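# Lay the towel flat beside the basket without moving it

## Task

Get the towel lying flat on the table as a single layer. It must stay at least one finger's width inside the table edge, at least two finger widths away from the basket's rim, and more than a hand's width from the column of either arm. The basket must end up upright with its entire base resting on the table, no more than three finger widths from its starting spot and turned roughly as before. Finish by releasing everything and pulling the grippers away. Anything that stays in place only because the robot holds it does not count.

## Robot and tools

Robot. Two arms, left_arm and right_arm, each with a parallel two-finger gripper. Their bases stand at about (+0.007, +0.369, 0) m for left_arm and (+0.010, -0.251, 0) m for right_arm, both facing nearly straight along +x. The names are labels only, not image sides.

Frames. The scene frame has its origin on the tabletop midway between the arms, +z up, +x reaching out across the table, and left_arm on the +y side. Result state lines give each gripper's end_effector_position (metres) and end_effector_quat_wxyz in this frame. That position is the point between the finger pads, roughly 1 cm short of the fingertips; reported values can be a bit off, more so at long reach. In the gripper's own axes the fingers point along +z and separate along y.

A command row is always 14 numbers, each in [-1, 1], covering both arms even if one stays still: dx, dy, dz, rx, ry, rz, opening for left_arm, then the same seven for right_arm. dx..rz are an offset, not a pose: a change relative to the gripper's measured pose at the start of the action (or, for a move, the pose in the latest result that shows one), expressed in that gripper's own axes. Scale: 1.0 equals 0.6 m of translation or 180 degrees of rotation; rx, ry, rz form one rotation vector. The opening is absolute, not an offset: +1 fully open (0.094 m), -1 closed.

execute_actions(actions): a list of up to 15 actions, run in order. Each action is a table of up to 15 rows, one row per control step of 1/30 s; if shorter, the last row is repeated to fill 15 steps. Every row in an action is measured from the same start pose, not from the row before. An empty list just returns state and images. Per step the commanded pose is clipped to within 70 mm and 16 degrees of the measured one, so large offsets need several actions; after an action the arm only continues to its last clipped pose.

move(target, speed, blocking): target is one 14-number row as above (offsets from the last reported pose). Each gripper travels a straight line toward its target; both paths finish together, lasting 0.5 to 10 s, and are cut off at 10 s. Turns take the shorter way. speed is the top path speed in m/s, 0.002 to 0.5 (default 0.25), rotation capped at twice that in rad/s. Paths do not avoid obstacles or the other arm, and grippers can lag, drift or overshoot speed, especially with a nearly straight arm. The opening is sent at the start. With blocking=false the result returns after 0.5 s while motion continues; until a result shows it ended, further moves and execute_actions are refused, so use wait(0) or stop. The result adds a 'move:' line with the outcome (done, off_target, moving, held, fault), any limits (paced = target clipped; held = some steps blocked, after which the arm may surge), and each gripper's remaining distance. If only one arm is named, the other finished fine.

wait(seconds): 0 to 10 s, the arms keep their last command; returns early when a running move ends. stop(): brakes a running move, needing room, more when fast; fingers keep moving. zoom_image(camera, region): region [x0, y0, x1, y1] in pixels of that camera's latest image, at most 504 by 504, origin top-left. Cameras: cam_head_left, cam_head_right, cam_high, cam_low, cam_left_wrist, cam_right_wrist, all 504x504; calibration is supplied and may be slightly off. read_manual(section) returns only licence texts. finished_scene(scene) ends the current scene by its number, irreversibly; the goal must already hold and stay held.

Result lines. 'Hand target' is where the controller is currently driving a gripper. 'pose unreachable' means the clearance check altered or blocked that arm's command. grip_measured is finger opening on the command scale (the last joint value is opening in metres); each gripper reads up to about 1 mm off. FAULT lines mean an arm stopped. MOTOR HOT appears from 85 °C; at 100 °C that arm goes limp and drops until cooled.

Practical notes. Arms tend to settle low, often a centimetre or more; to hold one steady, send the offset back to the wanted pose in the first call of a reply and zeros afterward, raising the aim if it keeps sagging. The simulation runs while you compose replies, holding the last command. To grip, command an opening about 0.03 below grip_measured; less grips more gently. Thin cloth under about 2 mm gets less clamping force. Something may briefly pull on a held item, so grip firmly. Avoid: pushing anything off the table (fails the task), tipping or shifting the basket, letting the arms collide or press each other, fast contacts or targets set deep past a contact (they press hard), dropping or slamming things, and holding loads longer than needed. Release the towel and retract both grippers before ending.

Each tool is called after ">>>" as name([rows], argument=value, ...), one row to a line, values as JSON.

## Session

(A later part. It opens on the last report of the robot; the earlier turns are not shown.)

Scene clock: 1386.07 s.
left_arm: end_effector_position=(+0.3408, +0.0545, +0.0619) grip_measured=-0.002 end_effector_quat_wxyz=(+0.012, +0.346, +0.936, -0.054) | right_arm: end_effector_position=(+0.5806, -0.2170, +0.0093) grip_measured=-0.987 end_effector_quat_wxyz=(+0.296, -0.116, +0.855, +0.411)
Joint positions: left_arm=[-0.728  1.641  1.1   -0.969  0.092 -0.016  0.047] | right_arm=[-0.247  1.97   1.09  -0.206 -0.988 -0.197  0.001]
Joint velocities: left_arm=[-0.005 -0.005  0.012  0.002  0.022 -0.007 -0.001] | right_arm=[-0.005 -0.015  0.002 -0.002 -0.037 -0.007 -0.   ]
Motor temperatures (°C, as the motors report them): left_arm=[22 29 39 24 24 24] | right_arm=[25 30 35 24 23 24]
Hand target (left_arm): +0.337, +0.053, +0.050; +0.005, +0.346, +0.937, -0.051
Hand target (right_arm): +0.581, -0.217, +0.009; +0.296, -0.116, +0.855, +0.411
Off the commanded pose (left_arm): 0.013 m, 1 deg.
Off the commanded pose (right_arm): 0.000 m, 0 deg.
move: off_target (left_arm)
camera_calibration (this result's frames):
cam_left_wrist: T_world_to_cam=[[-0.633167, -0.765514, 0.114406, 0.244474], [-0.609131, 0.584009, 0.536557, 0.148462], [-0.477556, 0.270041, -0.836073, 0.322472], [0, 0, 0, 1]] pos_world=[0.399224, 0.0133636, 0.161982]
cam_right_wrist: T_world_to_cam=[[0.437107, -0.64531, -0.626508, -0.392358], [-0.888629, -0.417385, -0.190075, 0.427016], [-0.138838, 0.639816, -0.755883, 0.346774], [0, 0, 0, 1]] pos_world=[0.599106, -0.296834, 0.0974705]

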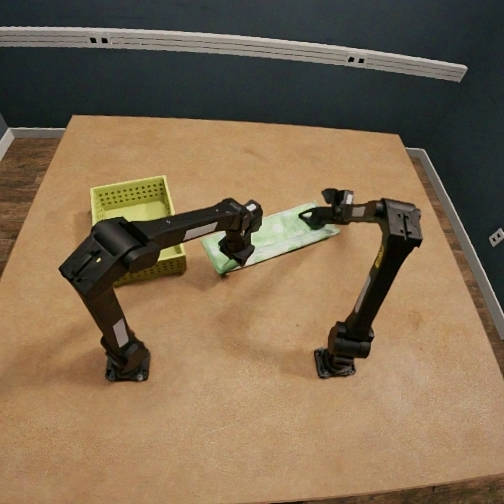

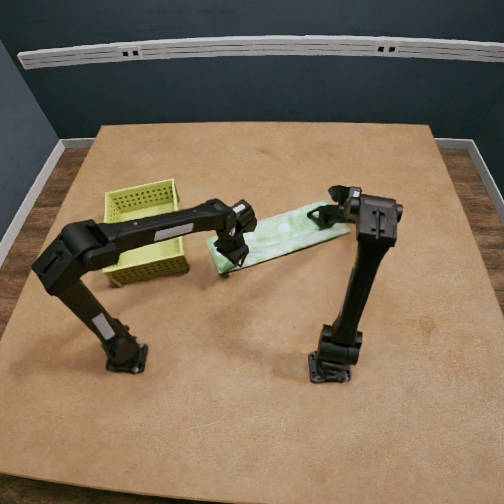

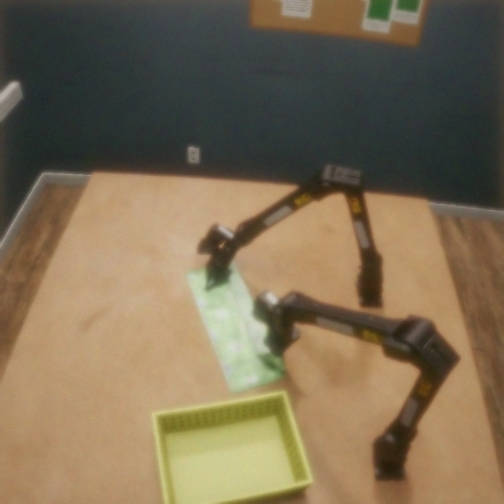

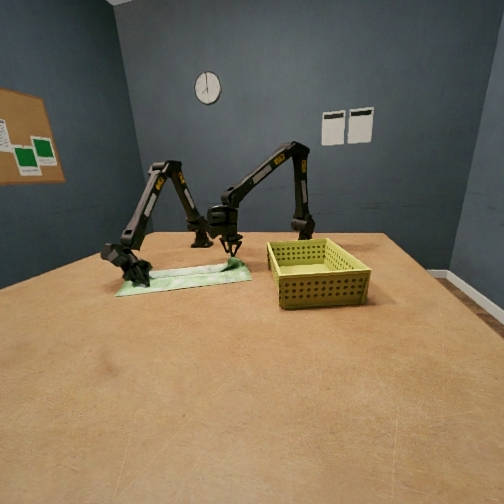

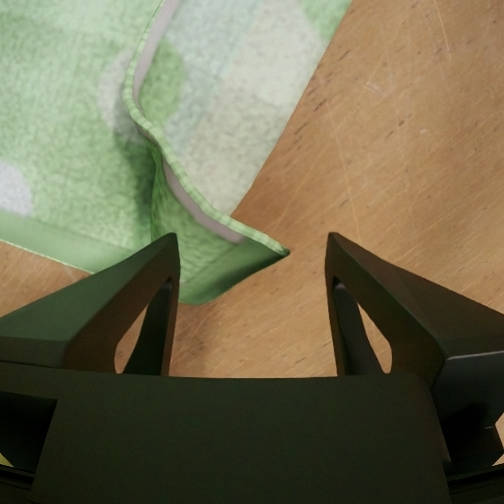

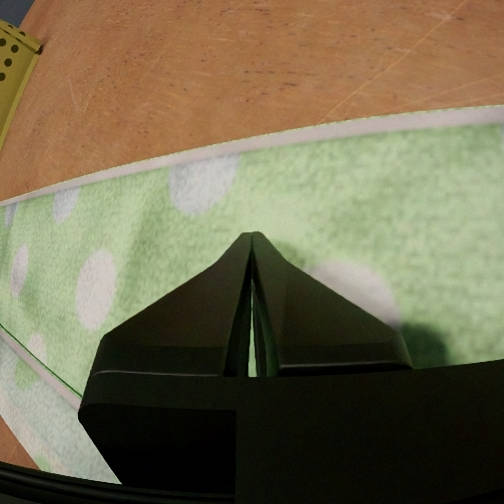

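>>> move(target=[-0.015,0.02,0.09,0,0,0,0.0, 0,0,0,0,0,0,-1], speed=0.05)

>>> move(target=[0,0,0.01,0,0,0,-1, 0,0,0,0,0,0,-1], speed=0.05)

Scene clock: 1390.87 s.
left_arm: end_effector_position=(+0.3527, +0.0440, +0.0241) grip_measured=-0.002 end_effector_quat_wxyz=(+0.022, +0.347, +0.936, -0.058) | right_arm: end_effector_position=(+0.5806, -0.2170, +0.0093) grip_measured=-0.987 end_effector_quat_wxyz=(+0.296, -0.116, +0.855, +0.411)
Joint positions: left_arm=[-0.728  1.722  1.088 -0.853  0.092 -0.016  0.047] | right_arm=[-0.247  1.97   1.09  -0.206 -0.988 -0.197  0.001]
Joint velocities: left_arm=[-0.005 -0.015 -0.002 -0.032 -0.066  0.022 -0.001] | right_arm=[ 0.005 -0.015 -0.012  0.002  0.022  0.022 -0.001]
Motor temperatures (°C, as the motors report them): left_arm=[22 29 38 24 24 24] | right_arm=[25 31 35 24 23 24]
Hand target (left_arm): +0.353, +0.052, +0.008; +0.012, +0.346, +0.936, -0.054
Hand target (right_arm): +0.581, -0.217, +0.009; +0.296, -0.116, +0.855, +0.411
Off the commanded pose (left_arm): 0.018 m, 1 deg.
Off the commanded pose (right_arm): 0.000 m, 0 deg.
move: off_target (left_arm)
camera_calibration (this result's frames):
cam_left_wrist: T_world_to_cam=[[-0.635138, -0.763779, 0.115068, 0.24892], [-0.618185, 0.591974, 0.517121, 0.18543], [-0.463083, 0.25731, -0.848142, 0.295149], [0, 0, 0, 1]] pos_world=[0.409408, 0.00440537, 0.125796]
cam_right_wrist: T_world_to_cam=[[0.437107, -0.64531, -0.626508, -0.392358], [-0.888629, -0.417385, -0.190075, 0.427016], [-0.138838, 0.639816, -0.755883, 0.346774], [0, 0, 0, 1]] pos_world=[0.599106, -0.296834, 0.0974705]

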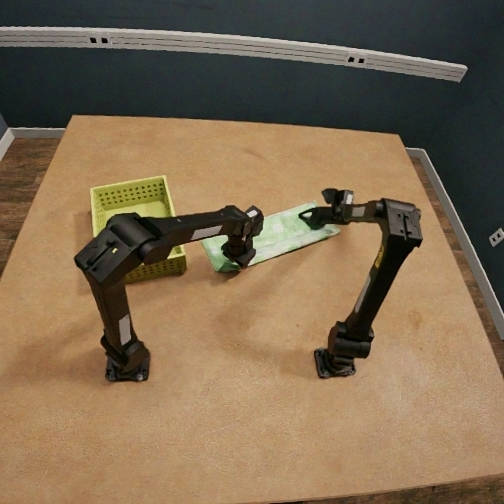

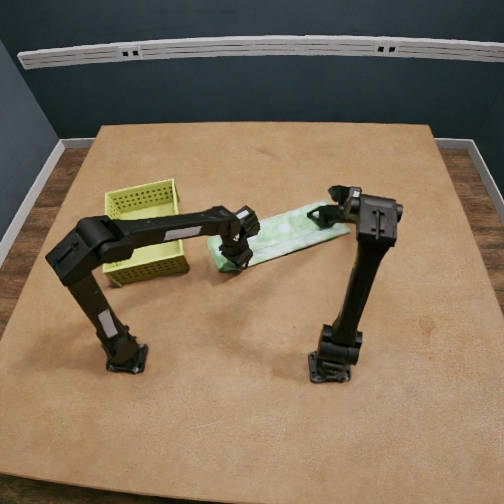

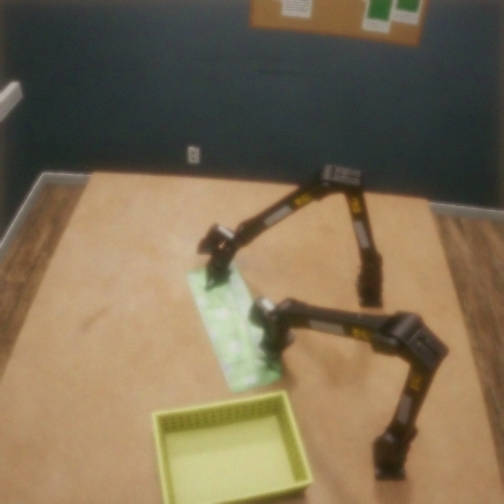

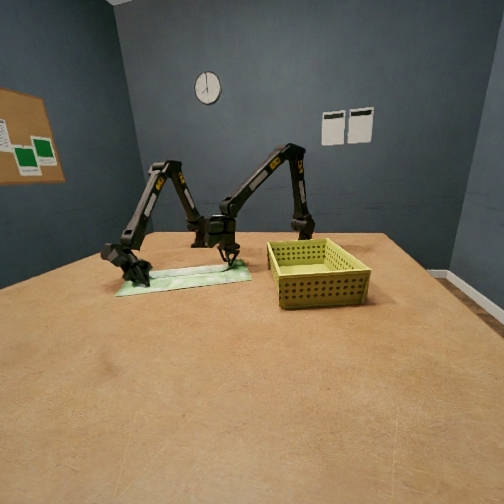

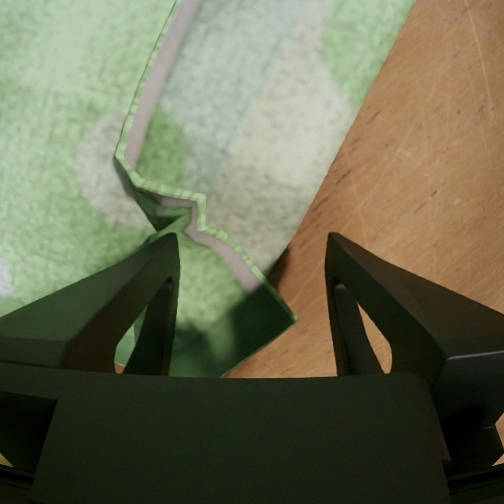

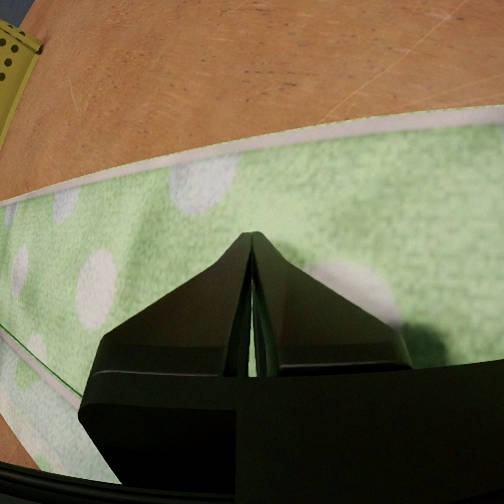

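Scene clock: 1391.57 s.
left_arm: end_effector_position=(+0.3527, +0.0440, +0.0241) grip_measured=-0.981 end_effector_quat_wxyz=(+0.022, +0.347, +0.936, -0.058) | right_arm: end_effector_position=(+0.5806, -0.2170, +0.0093) grip_measured=-0.987 end_effector_quat_wxyz=(+0.296, -0.116, +0.855, +0.411)
Joint positions: left_arm=[-0.728  1.722  1.088 -0.853  0.092 -0.016  0.001] | right_arm=[-0.247  1.97   1.09  -0.206 -0.988 -0.197  0.001]
Joint velocities: left_arm=[-0.005 -0.015 -0.017  0.007 -0.022  0.022  0.001] | right_arm=[-0.005 -0.005 -0.007 -0.007 -0.007  0.007 -0.   ]
Motor temperatures (°C, as the motors report them): left_arm=[22 29 38 24 24 24] | right_arm=[25 31 35 24 23 24]
Hand target (left_arm): +0.353, +0.043, +0.018; +0.022, +0.347, +0.936, -0.058
Hand target (right_arm): +0.581, -0.217, +0.009; +0.296, -0.116, +0.855, +0.411
Off the commanded pose (left_arm): 0.006 m, 0 deg.
Off the commanded pose (right_arm): 0.000 m, 0 deg.
move: done
camera_calibration (this result's frames):
cam_left_wrist: T_world_to_cam=[[-0.635138, -0.763779, 0.115068, 0.24892], [-0.618185, 0.591974, 0.517121, 0.18543], [-0.463083, 0.25731, -0.848142, 0.295149], [0, 0, 0, 1]] pos_world=[0.409408, 0.00440537, 0.125796]
cam_right_wrist: T_world_to_cam=[[0.437107, -0.64531, -0.626508, -0.392358], [-0.888629, -0.417385, -0.190075, 0.427016], [-0.138838, 0.639816, -0.755883, 0.346774], [0, 0, 0, 1]] pos_world=[0.599106, -0.296834, 0.0974705]

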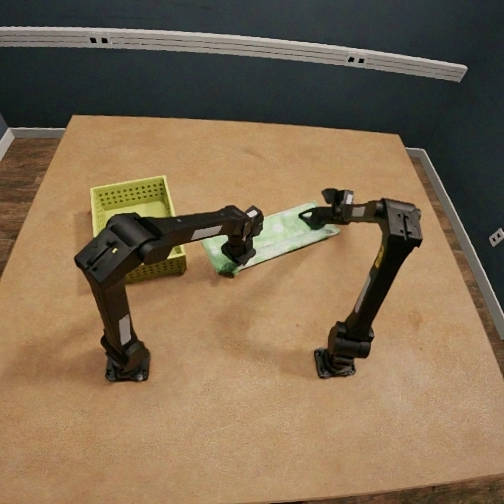

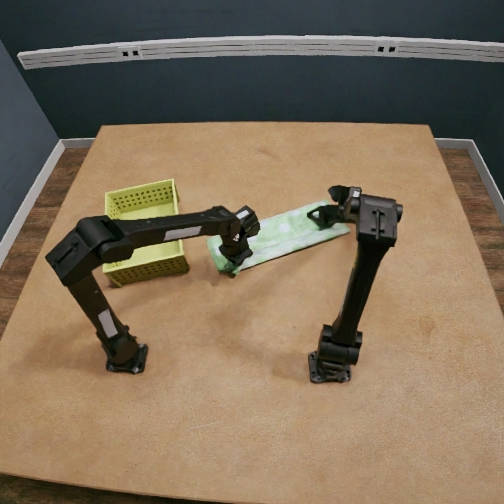

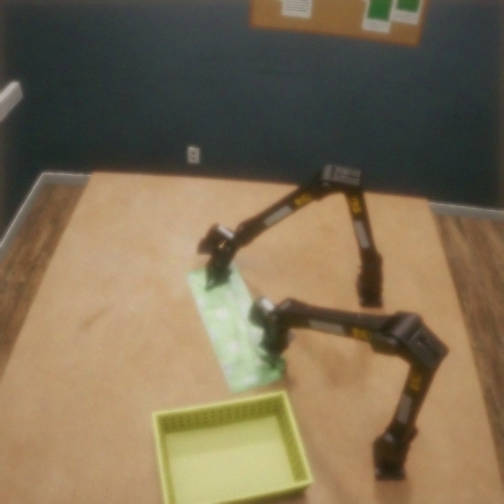

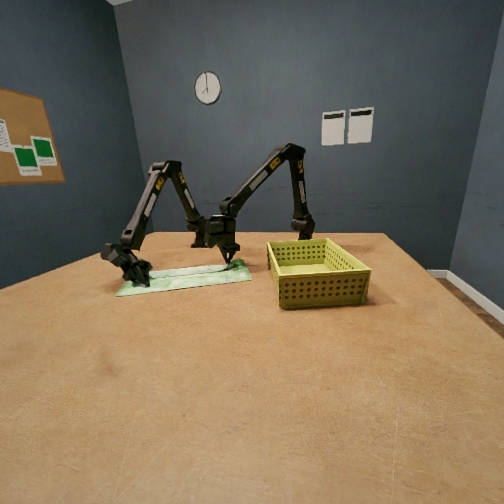

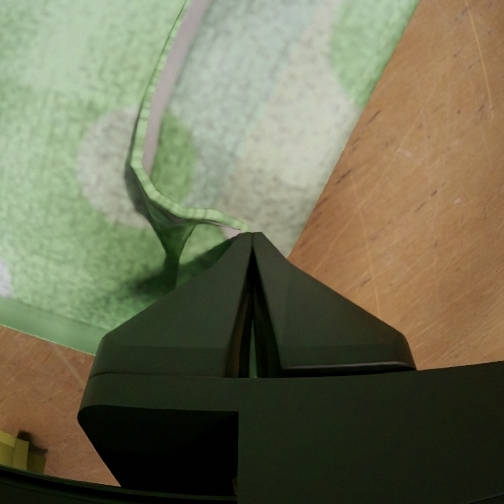

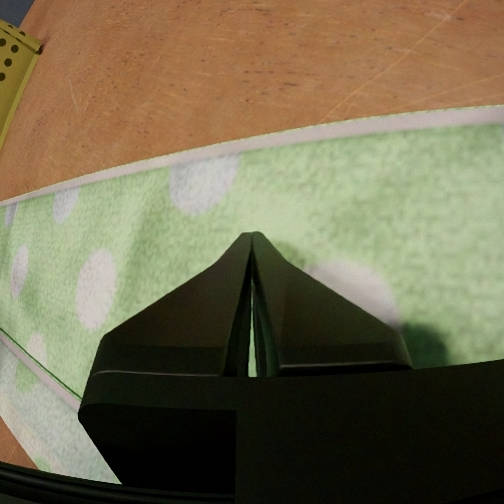

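>>> move(target=[0.04,-0.04,-0.09,0,0,0,-1, 0,0,0,0,0,0,-1], speed=0.04)

Scene clock: 1397.20 s.
left_arm: end_effector_position=(+0.3301, +0.0461, +0.0807) grip_measured=-0.981 end_effector_quat_wxyz=(+0.033, +0.348, +0.935, -0.064) | right_arm: end_effector_position=(+0.5806, -0.2170, +0.0093) grip_measured=-0.987 end_effector_quat_wxyz=(+0.296, -0.116, +0.855, +0.411)
Joint positions: left_arm=[-0.757  1.584  1.082 -0.958  0.092 -0.042  0.001] | right_arm=[-0.247  1.97   1.09  -0.206 -0.988 -0.197  0.001]
Joint velocities: left_arm=[ 0.005  0.005  0.007 -0.017  0.051  0.007  0.   ] | right_arm=[-0.024 -0.005 -0.002 -0.002 -0.095  0.007  0.   ]
Motor temperatures (°C, as the motors report them): left_arm=[22 29 38 24 24 24] | right_arm=[25 31 35 24 23 24]
Hand target (left_arm): +0.320, +0.048, +0.078; +0.023, +0.347, +0.936, -0.058
Hand target (right_arm): +0.581, -0.217, +0.009; +0.296, -0.116, +0.855, +0.411
Off the commanded pose (left_arm): 0.012 m, 1 deg.
Off the commanded pose (right_arm): 0.000 m, 0 deg.
move: off_target (left_arm)
camera_calibration (this result's frames):
cam_left_wrist: T_world_to_cam=[[-0.639283, -0.759772, 0.118589, 0.230503], [-0.62482, 0.603123, 0.495826, 0.144344], [-0.448238, 0.242876, -0.860287, 0.328915], [0, 0, 0, 1]] pos_world=[0.384978, 0.00818742, 0.184057]
cam_right_wrist: T_world_to_cam=[[0.437107, -0.64531, -0.626508, -0.392358], [-0.888629, -0.417385, -0.190075, 0.427016], [-0.138838, 0.639816, -0.755883, 0.346774], [0, 0, 0, 1]] pos_world=[0.599106, -0.296834, 0.0974705]

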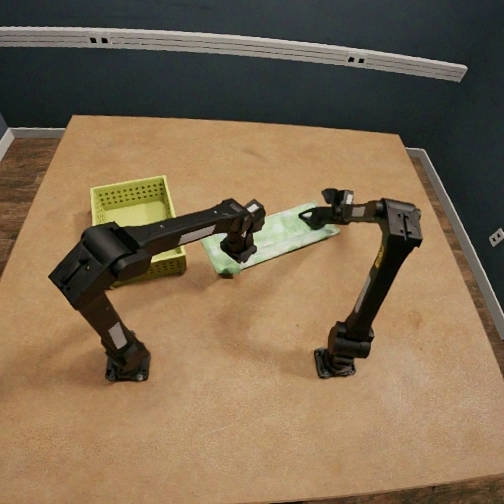

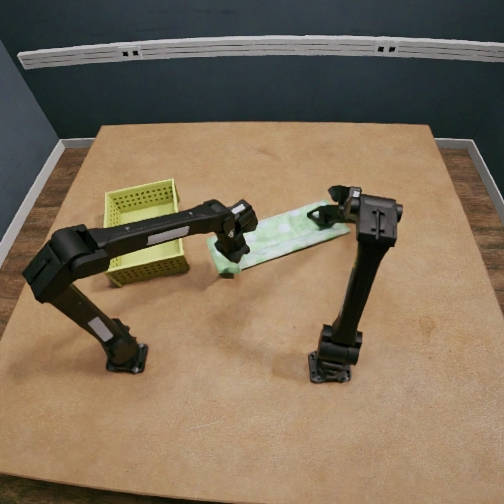

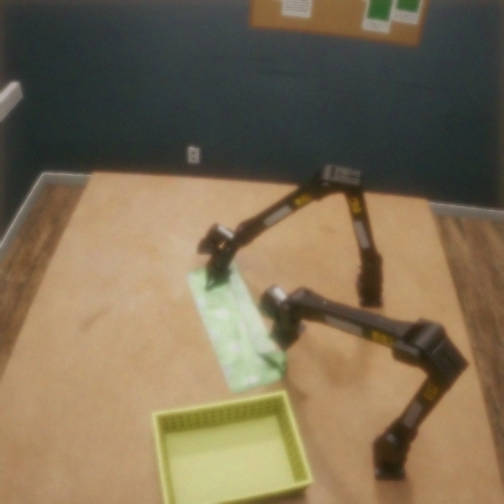

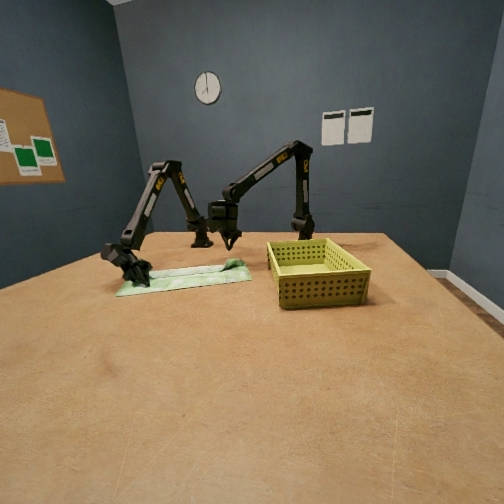

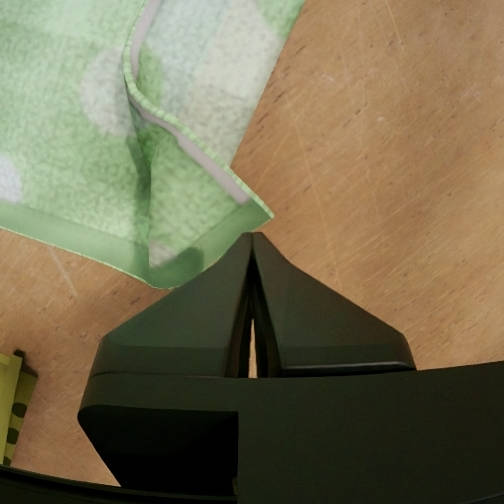

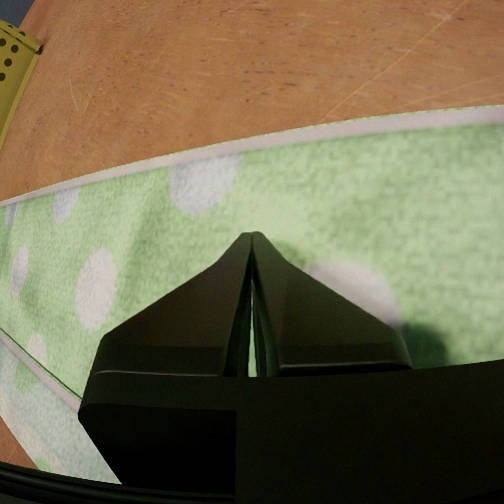

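>>> move(target=[-0.065,0.125,-0.02,0,0,0,-1, 0,0,0,0,0,0,-1], speed=0.1)

>>> move(target=[0,0,0.125,0,0,0,-1, 0.015,-0.023,0.018,0,0,0,-1], speed=0.06)

>>> move(target=[0.0,-0.2,-0.015,0,0,0,-1, 0.015,-0.023,0.018,0,0,0,-1], speed=0.06)

>>> move(target=[0,0,-0.12,0,0,0,-1, 0,0,0,0,0,0,-1], speed=0.1)

Scene clock: 1408.47 s.
left_arm: end_effector_position=(+0.3944, +0.0845, +0.0841) grip_measured=-0.981 end_effector_quat_wxyz=(+0.030, +0.343, +0.937, -0.061) | right_arm: end_effector_position=(+0.5806, -0.2170, +0.0093) grip_measured=-0.987 end_effector_quat_wxyz=(+0.296, -0.116, +0.855, +0.411)
Joint positions: left_arm=[-0.603  1.648  1.173 -1.007  0.104  0.101  0.001] | right_arm=[-0.247  1.97   1.09  -0.206 -0.988 -0.197  0.001]
Joint velocities: left_arm=[-0.005 -0.005 -0.007 -0.002  0.081 -0.051 -0.   ] | right_arm=[-0.015 -0.005  0.007 -0.002 -0.022 -0.022  0.   ]
Motor temperatures (°C, as the motors report them): left_arm=[22 29 37 24 24 24] | right_arm=[25 31 35 24 23 24]
Hand target (left_arm): +0.408, +0.079, +0.089; +0.033, +0.348, +0.935, -0.064
Hand target (right_arm): +0.581, -0.217, +0.009; +0.296, -0.116, +0.855, +0.411
Off the commanded pose (left_arm): 0.016 m, 1 deg.
Off the commanded pose (right_arm): 0.000 m, 0 deg.
move: off_target (left_arm)
camera_calibration (this result's frames):
cam_left_wrist: T_world_to_cam=[[-0.629846, -0.767842, 0.117101, 0.297495], [-0.629265, 0.592821, 0.502582, 0.161776], [-0.455324, 0.242861, -0.856562, 0.353771], [0, 0, 0, 1]] pos_world=[0.450256, 0.0466075, 0.186884]
cam_right_wrist: T_world_to_cam=[[0.437107, -0.64531, -0.626508, -0.392358], [-0.888629, -0.417385, -0.190075, 0.427016], [-0.138838, 0.639816, -0.755883, 0.346774], [0, 0, 0, 1]] pos_world=[0.599106, -0.296834, 0.0974705]

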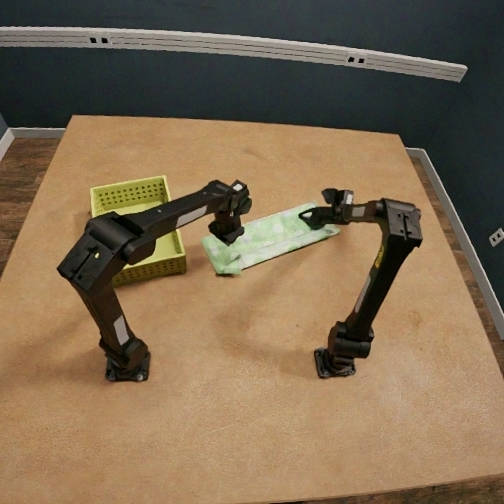

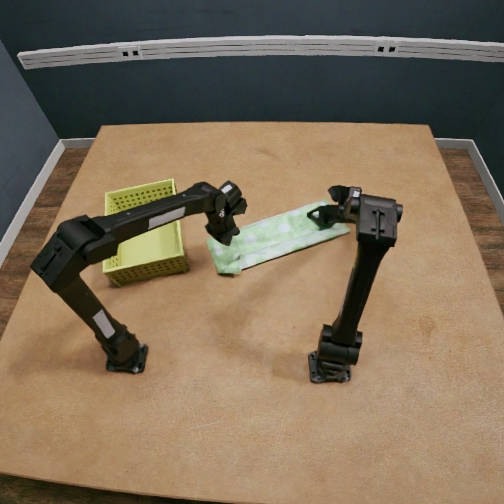

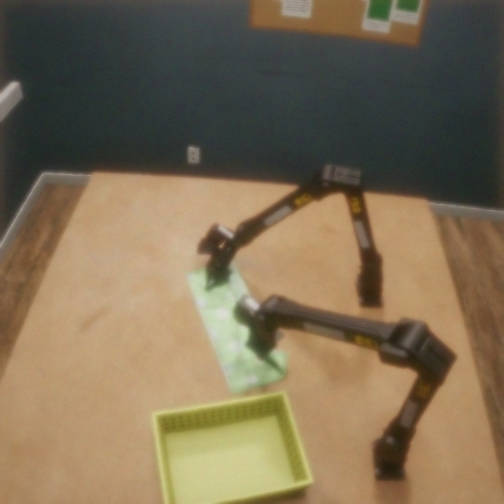

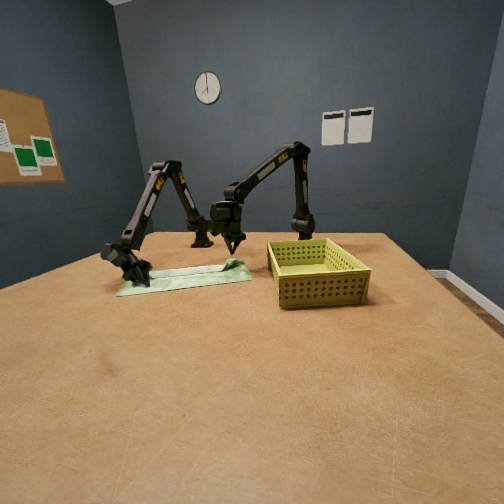

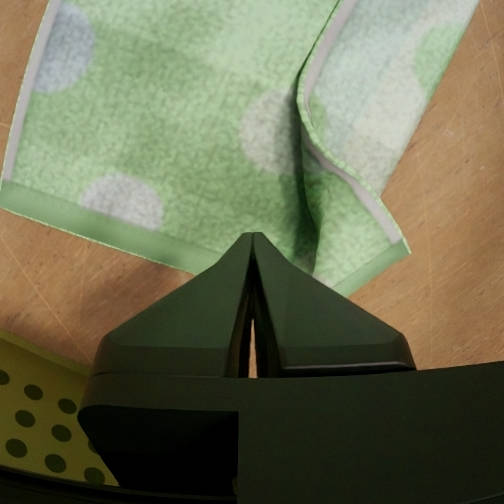

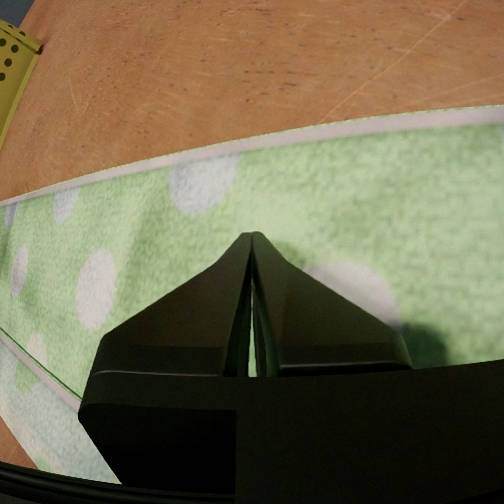

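Scene clock: 1410.10 s.
left_arm: end_effector_position=(+0.4008, +0.0786, +0.0232) grip_measured=-0.981 end_effector_quat_wxyz=(+0.038, +0.344, +0.936, -0.063) | right_arm: end_effector_position=(+0.5836, -0.2176, +0.0093) grip_measured=-0.987 end_effector_quat_wxyz=(+0.304, -0.120, +0.852, +0.408)
Joint positions: left_arm=[-0.606  1.745  1.116 -0.837  0.104  0.1    0.001] | right_arm=[-0.247  1.973  1.09  -0.183 -0.988 -0.197  0.001]
Joint velocities: left_arm=[-0.005  0.005 -0.002 -0.022  0.007  0.051 -0.   ] | right_arm=[ 0.005 -0.015 -0.002 -0.002 -0.007  0.066  0.   ]
Motor temperatures (°C, as the motors report them): left_arm=[22 29 37 24 24 24] | right_arm=[25 31 35 24 23 24]
Hand target (left_arm): +0.394, +0.075, +0.011; +0.030, +0.343, +0.937, -0.061
Hand target (right_arm): +0.584, -0.217, -0.010; +0.296, -0.116, +0.855, +0.411
Off the commanded pose (left_arm): 0.015 m, 1 deg.
Off the commanded pose (right_arm): 0.019 m, 1 deg.
move: off_target (left_arm, right_arm)
camera_calibration (this result's frames):
cam_left_wrist: T_world_to_cam=[[-0.632548, -0.765819, 0.115774, 0.305052], [-0.634836, 0.598274, 0.488928, 0.20196], [-0.443695, 0.235773, -0.864607, 0.302066], [0, 0, 0, 1]] pos_world=[0.455197, 0.0415688, 0.127107]
cam_right_wrist: T_world_to_cam=[[0.449198, -0.647668, -0.615425, -0.401693], [-0.884775, -0.418137, -0.205753, 0.427163], [-0.124072, 0.636937, -0.760866, 0.338384], [0, 0, 0, 1]] pos_world=[0.600367, -0.29708, 0.0981436]

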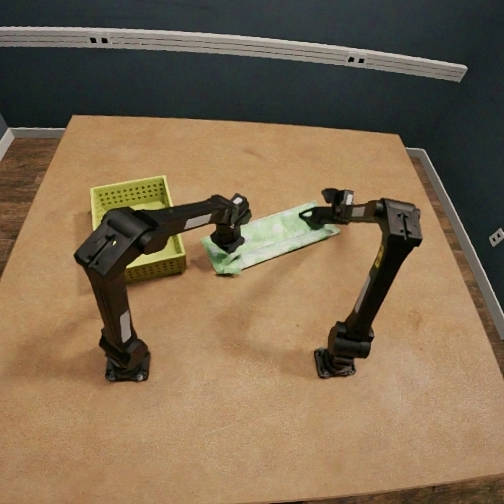

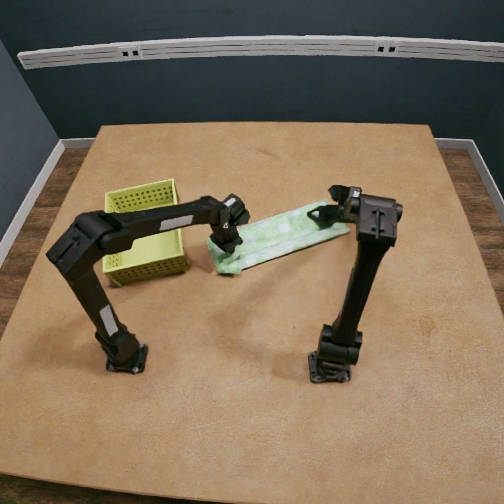

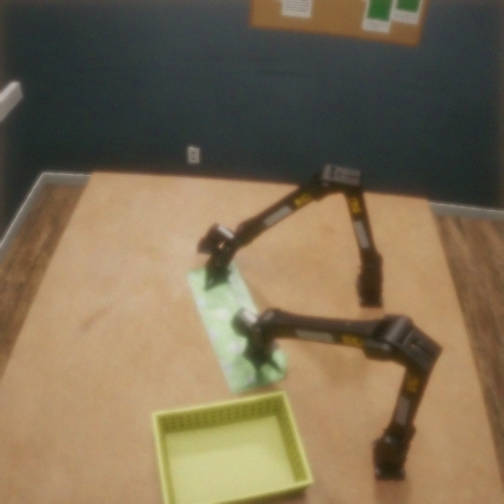

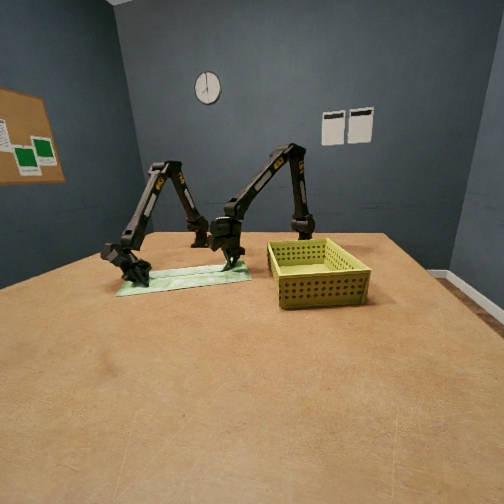

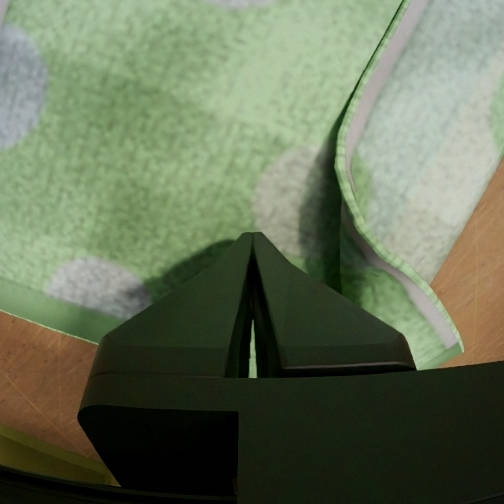

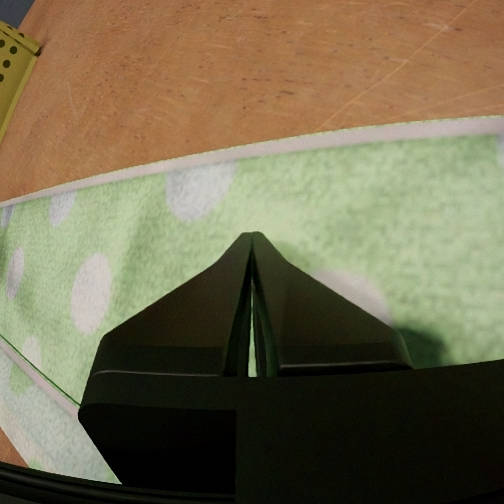

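Scene clock: 1412.43 s.
left_arm: end_effector_position=(+0.3229, -0.0033, +0.0335) grip_measured=-0.981 end_effector_quat_wxyz=(+0.033, +0.348, +0.935, -0.062) | right_arm: end_effector_position=(+0.5864, -0.2181, +0.0093) grip_measured=-0.987 end_effector_quat_wxyz=(+0.312, -0.125, +0.850, +0.405)
Joint positions: left_arm=[-0.846  1.722  1.116 -0.85   0.079 -0.132  0.001] | right_arm=[-0.247  1.977  1.09  -0.161 -0.988 -0.197  0.001]
Joint velocities: left_arm=[ 0.005 -0.015 -0.007  0.002  0.022 -0.007 -0.   ] | right_arm=[-0.015 -0.015  0.002  0.007 -0.037 -0.051  0.001]
Motor temperatures (°C, as the motors report them): left_arm=[22 29 37 24 24 24] | right_arm=[25 31 35 24 23 24]
Hand target (left_arm): +0.324, -0.011, +0.044; +0.039, +0.344, +0.936, -0.063
Hand target (right_arm): +0.587, -0.218, -0.010; +0.304, -0.120, +0.852, +0.408
Off the commanded pose (left_arm): 0.012 m, 1 deg.
Off the commanded pose (right_arm): 0.019 m, 1 deg.
move: off_target (left_arm, right_arm)
camera_calibration (this result's frames):
cam_left_wrist: T_world_to_cam=[[-0.638581, -0.760836, 0.115514, 0.193814], [-0.625481, 0.600593, 0.498057, 0.193201], [-0.448317, 0.245798, -0.859416, 0.297082], [0, 0, 0, 1]] pos_world=[0.377797, -0.0415968, 0.136704]
cam_right_wrist: T_world_to_cam=[[0.460618, -0.649895, -0.604539, -0.410598], [-0.880783, -0.418915, -0.220752, 0.427076], [-0.109785, 0.63415, -0.765376, 0.330161], [0, 0, 0, 1]] pos_world=[0.601537, -0.297308, 0.0987525]

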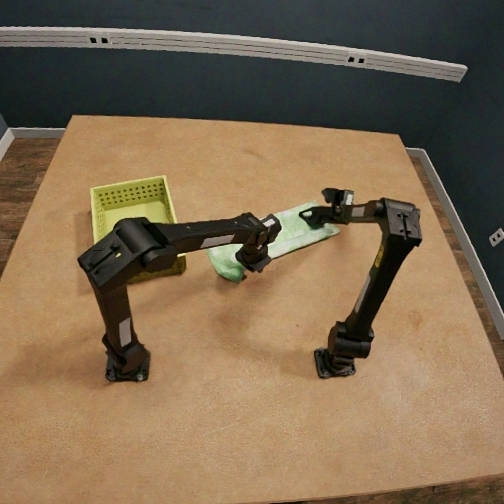

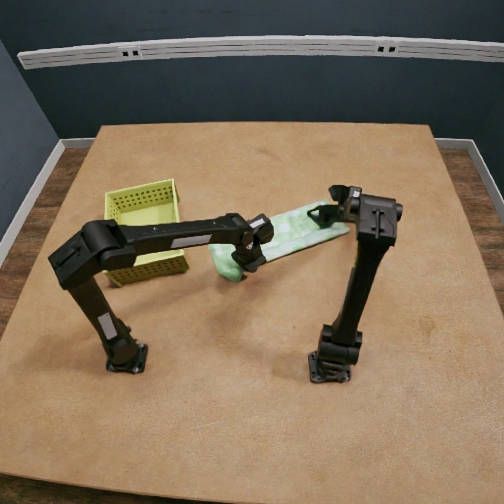

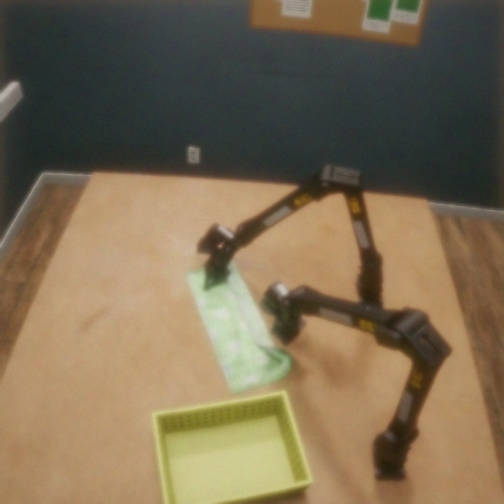

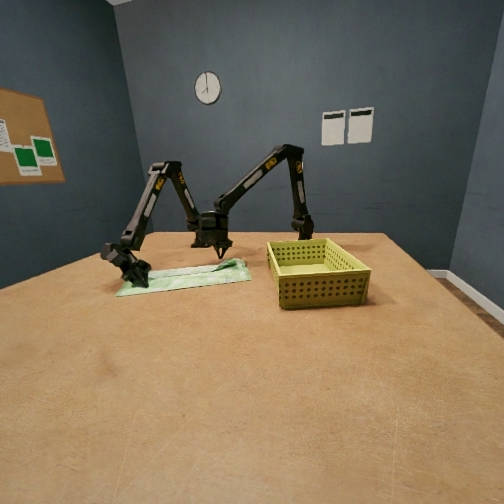

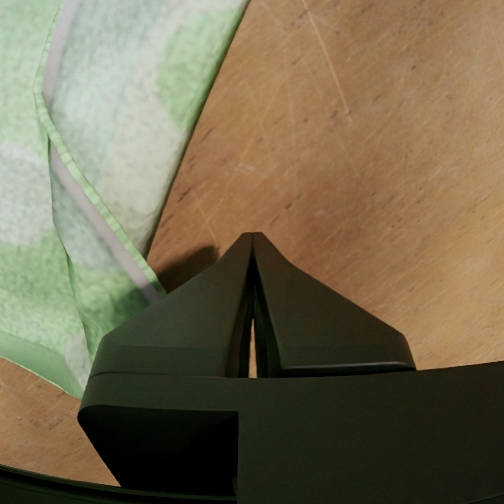

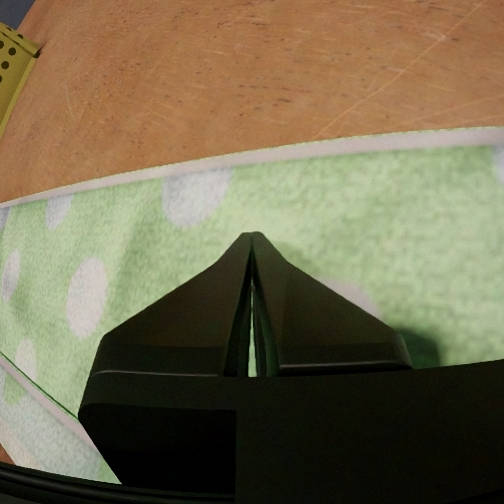

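Scene clock: 1413.57 s.
left_arm: end_effector_position=(+0.3083, +0.0129, +0.0889) grip_measured=-0.981 end_effector_quat_wxyz=(+0.020, +0.348, +0.936, -0.055) | right_arm: end_effector_position=(+0.5865, -0.2181, +0.0098) grip_measured=-0.987 end_effector_quat_wxyz=(+0.312, -0.125, +0.850, +0.405)
Joint positions: left_arm=[-0.846  1.61   1.14  -1.014  0.079 -0.132  0.001] | right_arm=[-0.247  1.976  1.09  -0.161 -0.988 -0.197  0.001]
Joint velocities: left_arm=[-0.015  0.005 -0.022  0.022 -0.007 -0.125 -0.001] | right_arm=[-0.005 -0.005  0.012 -0.007  0.007  0.037 -0.   ]
Motor temperatures (°C, as the motors report them): left_arm=[22 29 37 24 24 24] | right_arm=[25 31 35 24 23 24]
Hand target (left_arm): +0.322, +0.007, +0.105; +0.033, +0.348, +0.935, -0.062
Hand target (right_arm): +0.586, -0.218, +0.009; +0.312, -0.125, +0.850, +0.405
Off the commanded pose (left_arm): 0.022 m, 2 deg.
Off the commanded pose (right_arm): 0.000 m, 0 deg.
move: off_target (left_arm)
camera_calibration (this result's frames):
cam_left_wrist: T_world_to_cam=[[-0.636441, -0.763222, 0.111515, 0.190202], [-0.615865, 0.589871, 0.522266, 0.141698], [-0.464385, 0.263713, -0.84546, 0.337648], [0, 0, 0, 1]] pos_world=[0.365117, -0.0274595, 0.190253]
cam_right_wrist: T_world_to_cam=[[0.46107, -0.649983, -0.604099, -0.410692], [-0.880617, -0.418948, -0.221351, 0.427141], [-0.109212, 0.634039, -0.765551, 0.330137], [0, 0, 0, 1]] pos_world=[0.60156, -0.297313, 0.0991855]

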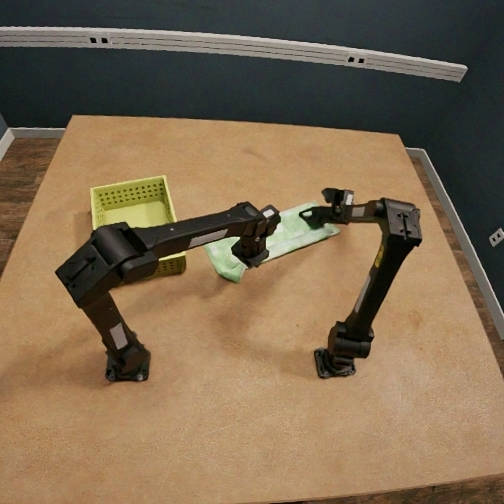

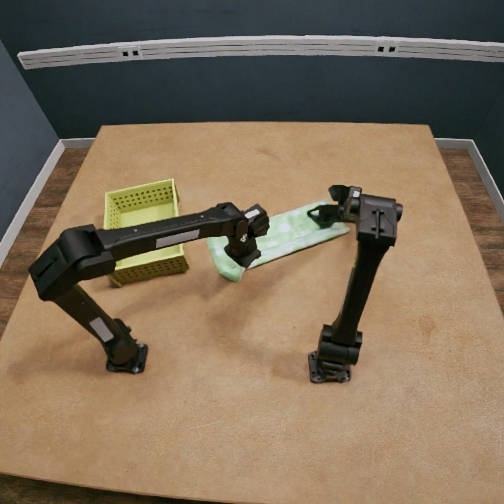

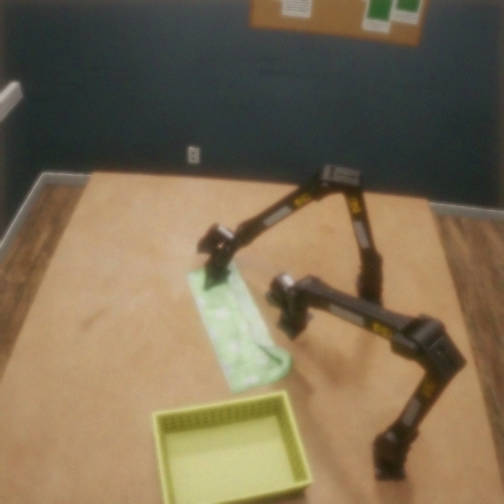

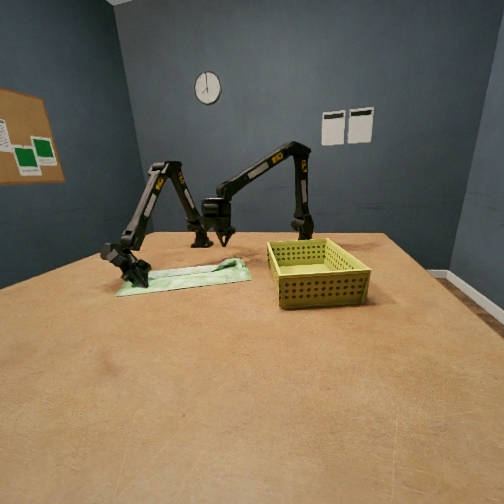

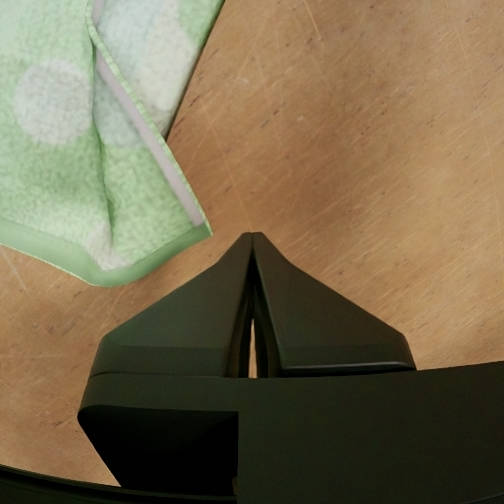

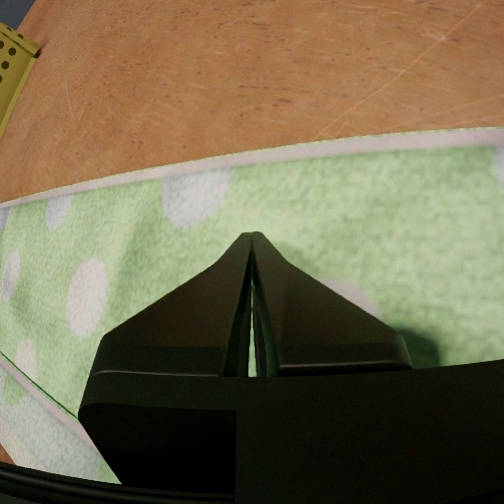

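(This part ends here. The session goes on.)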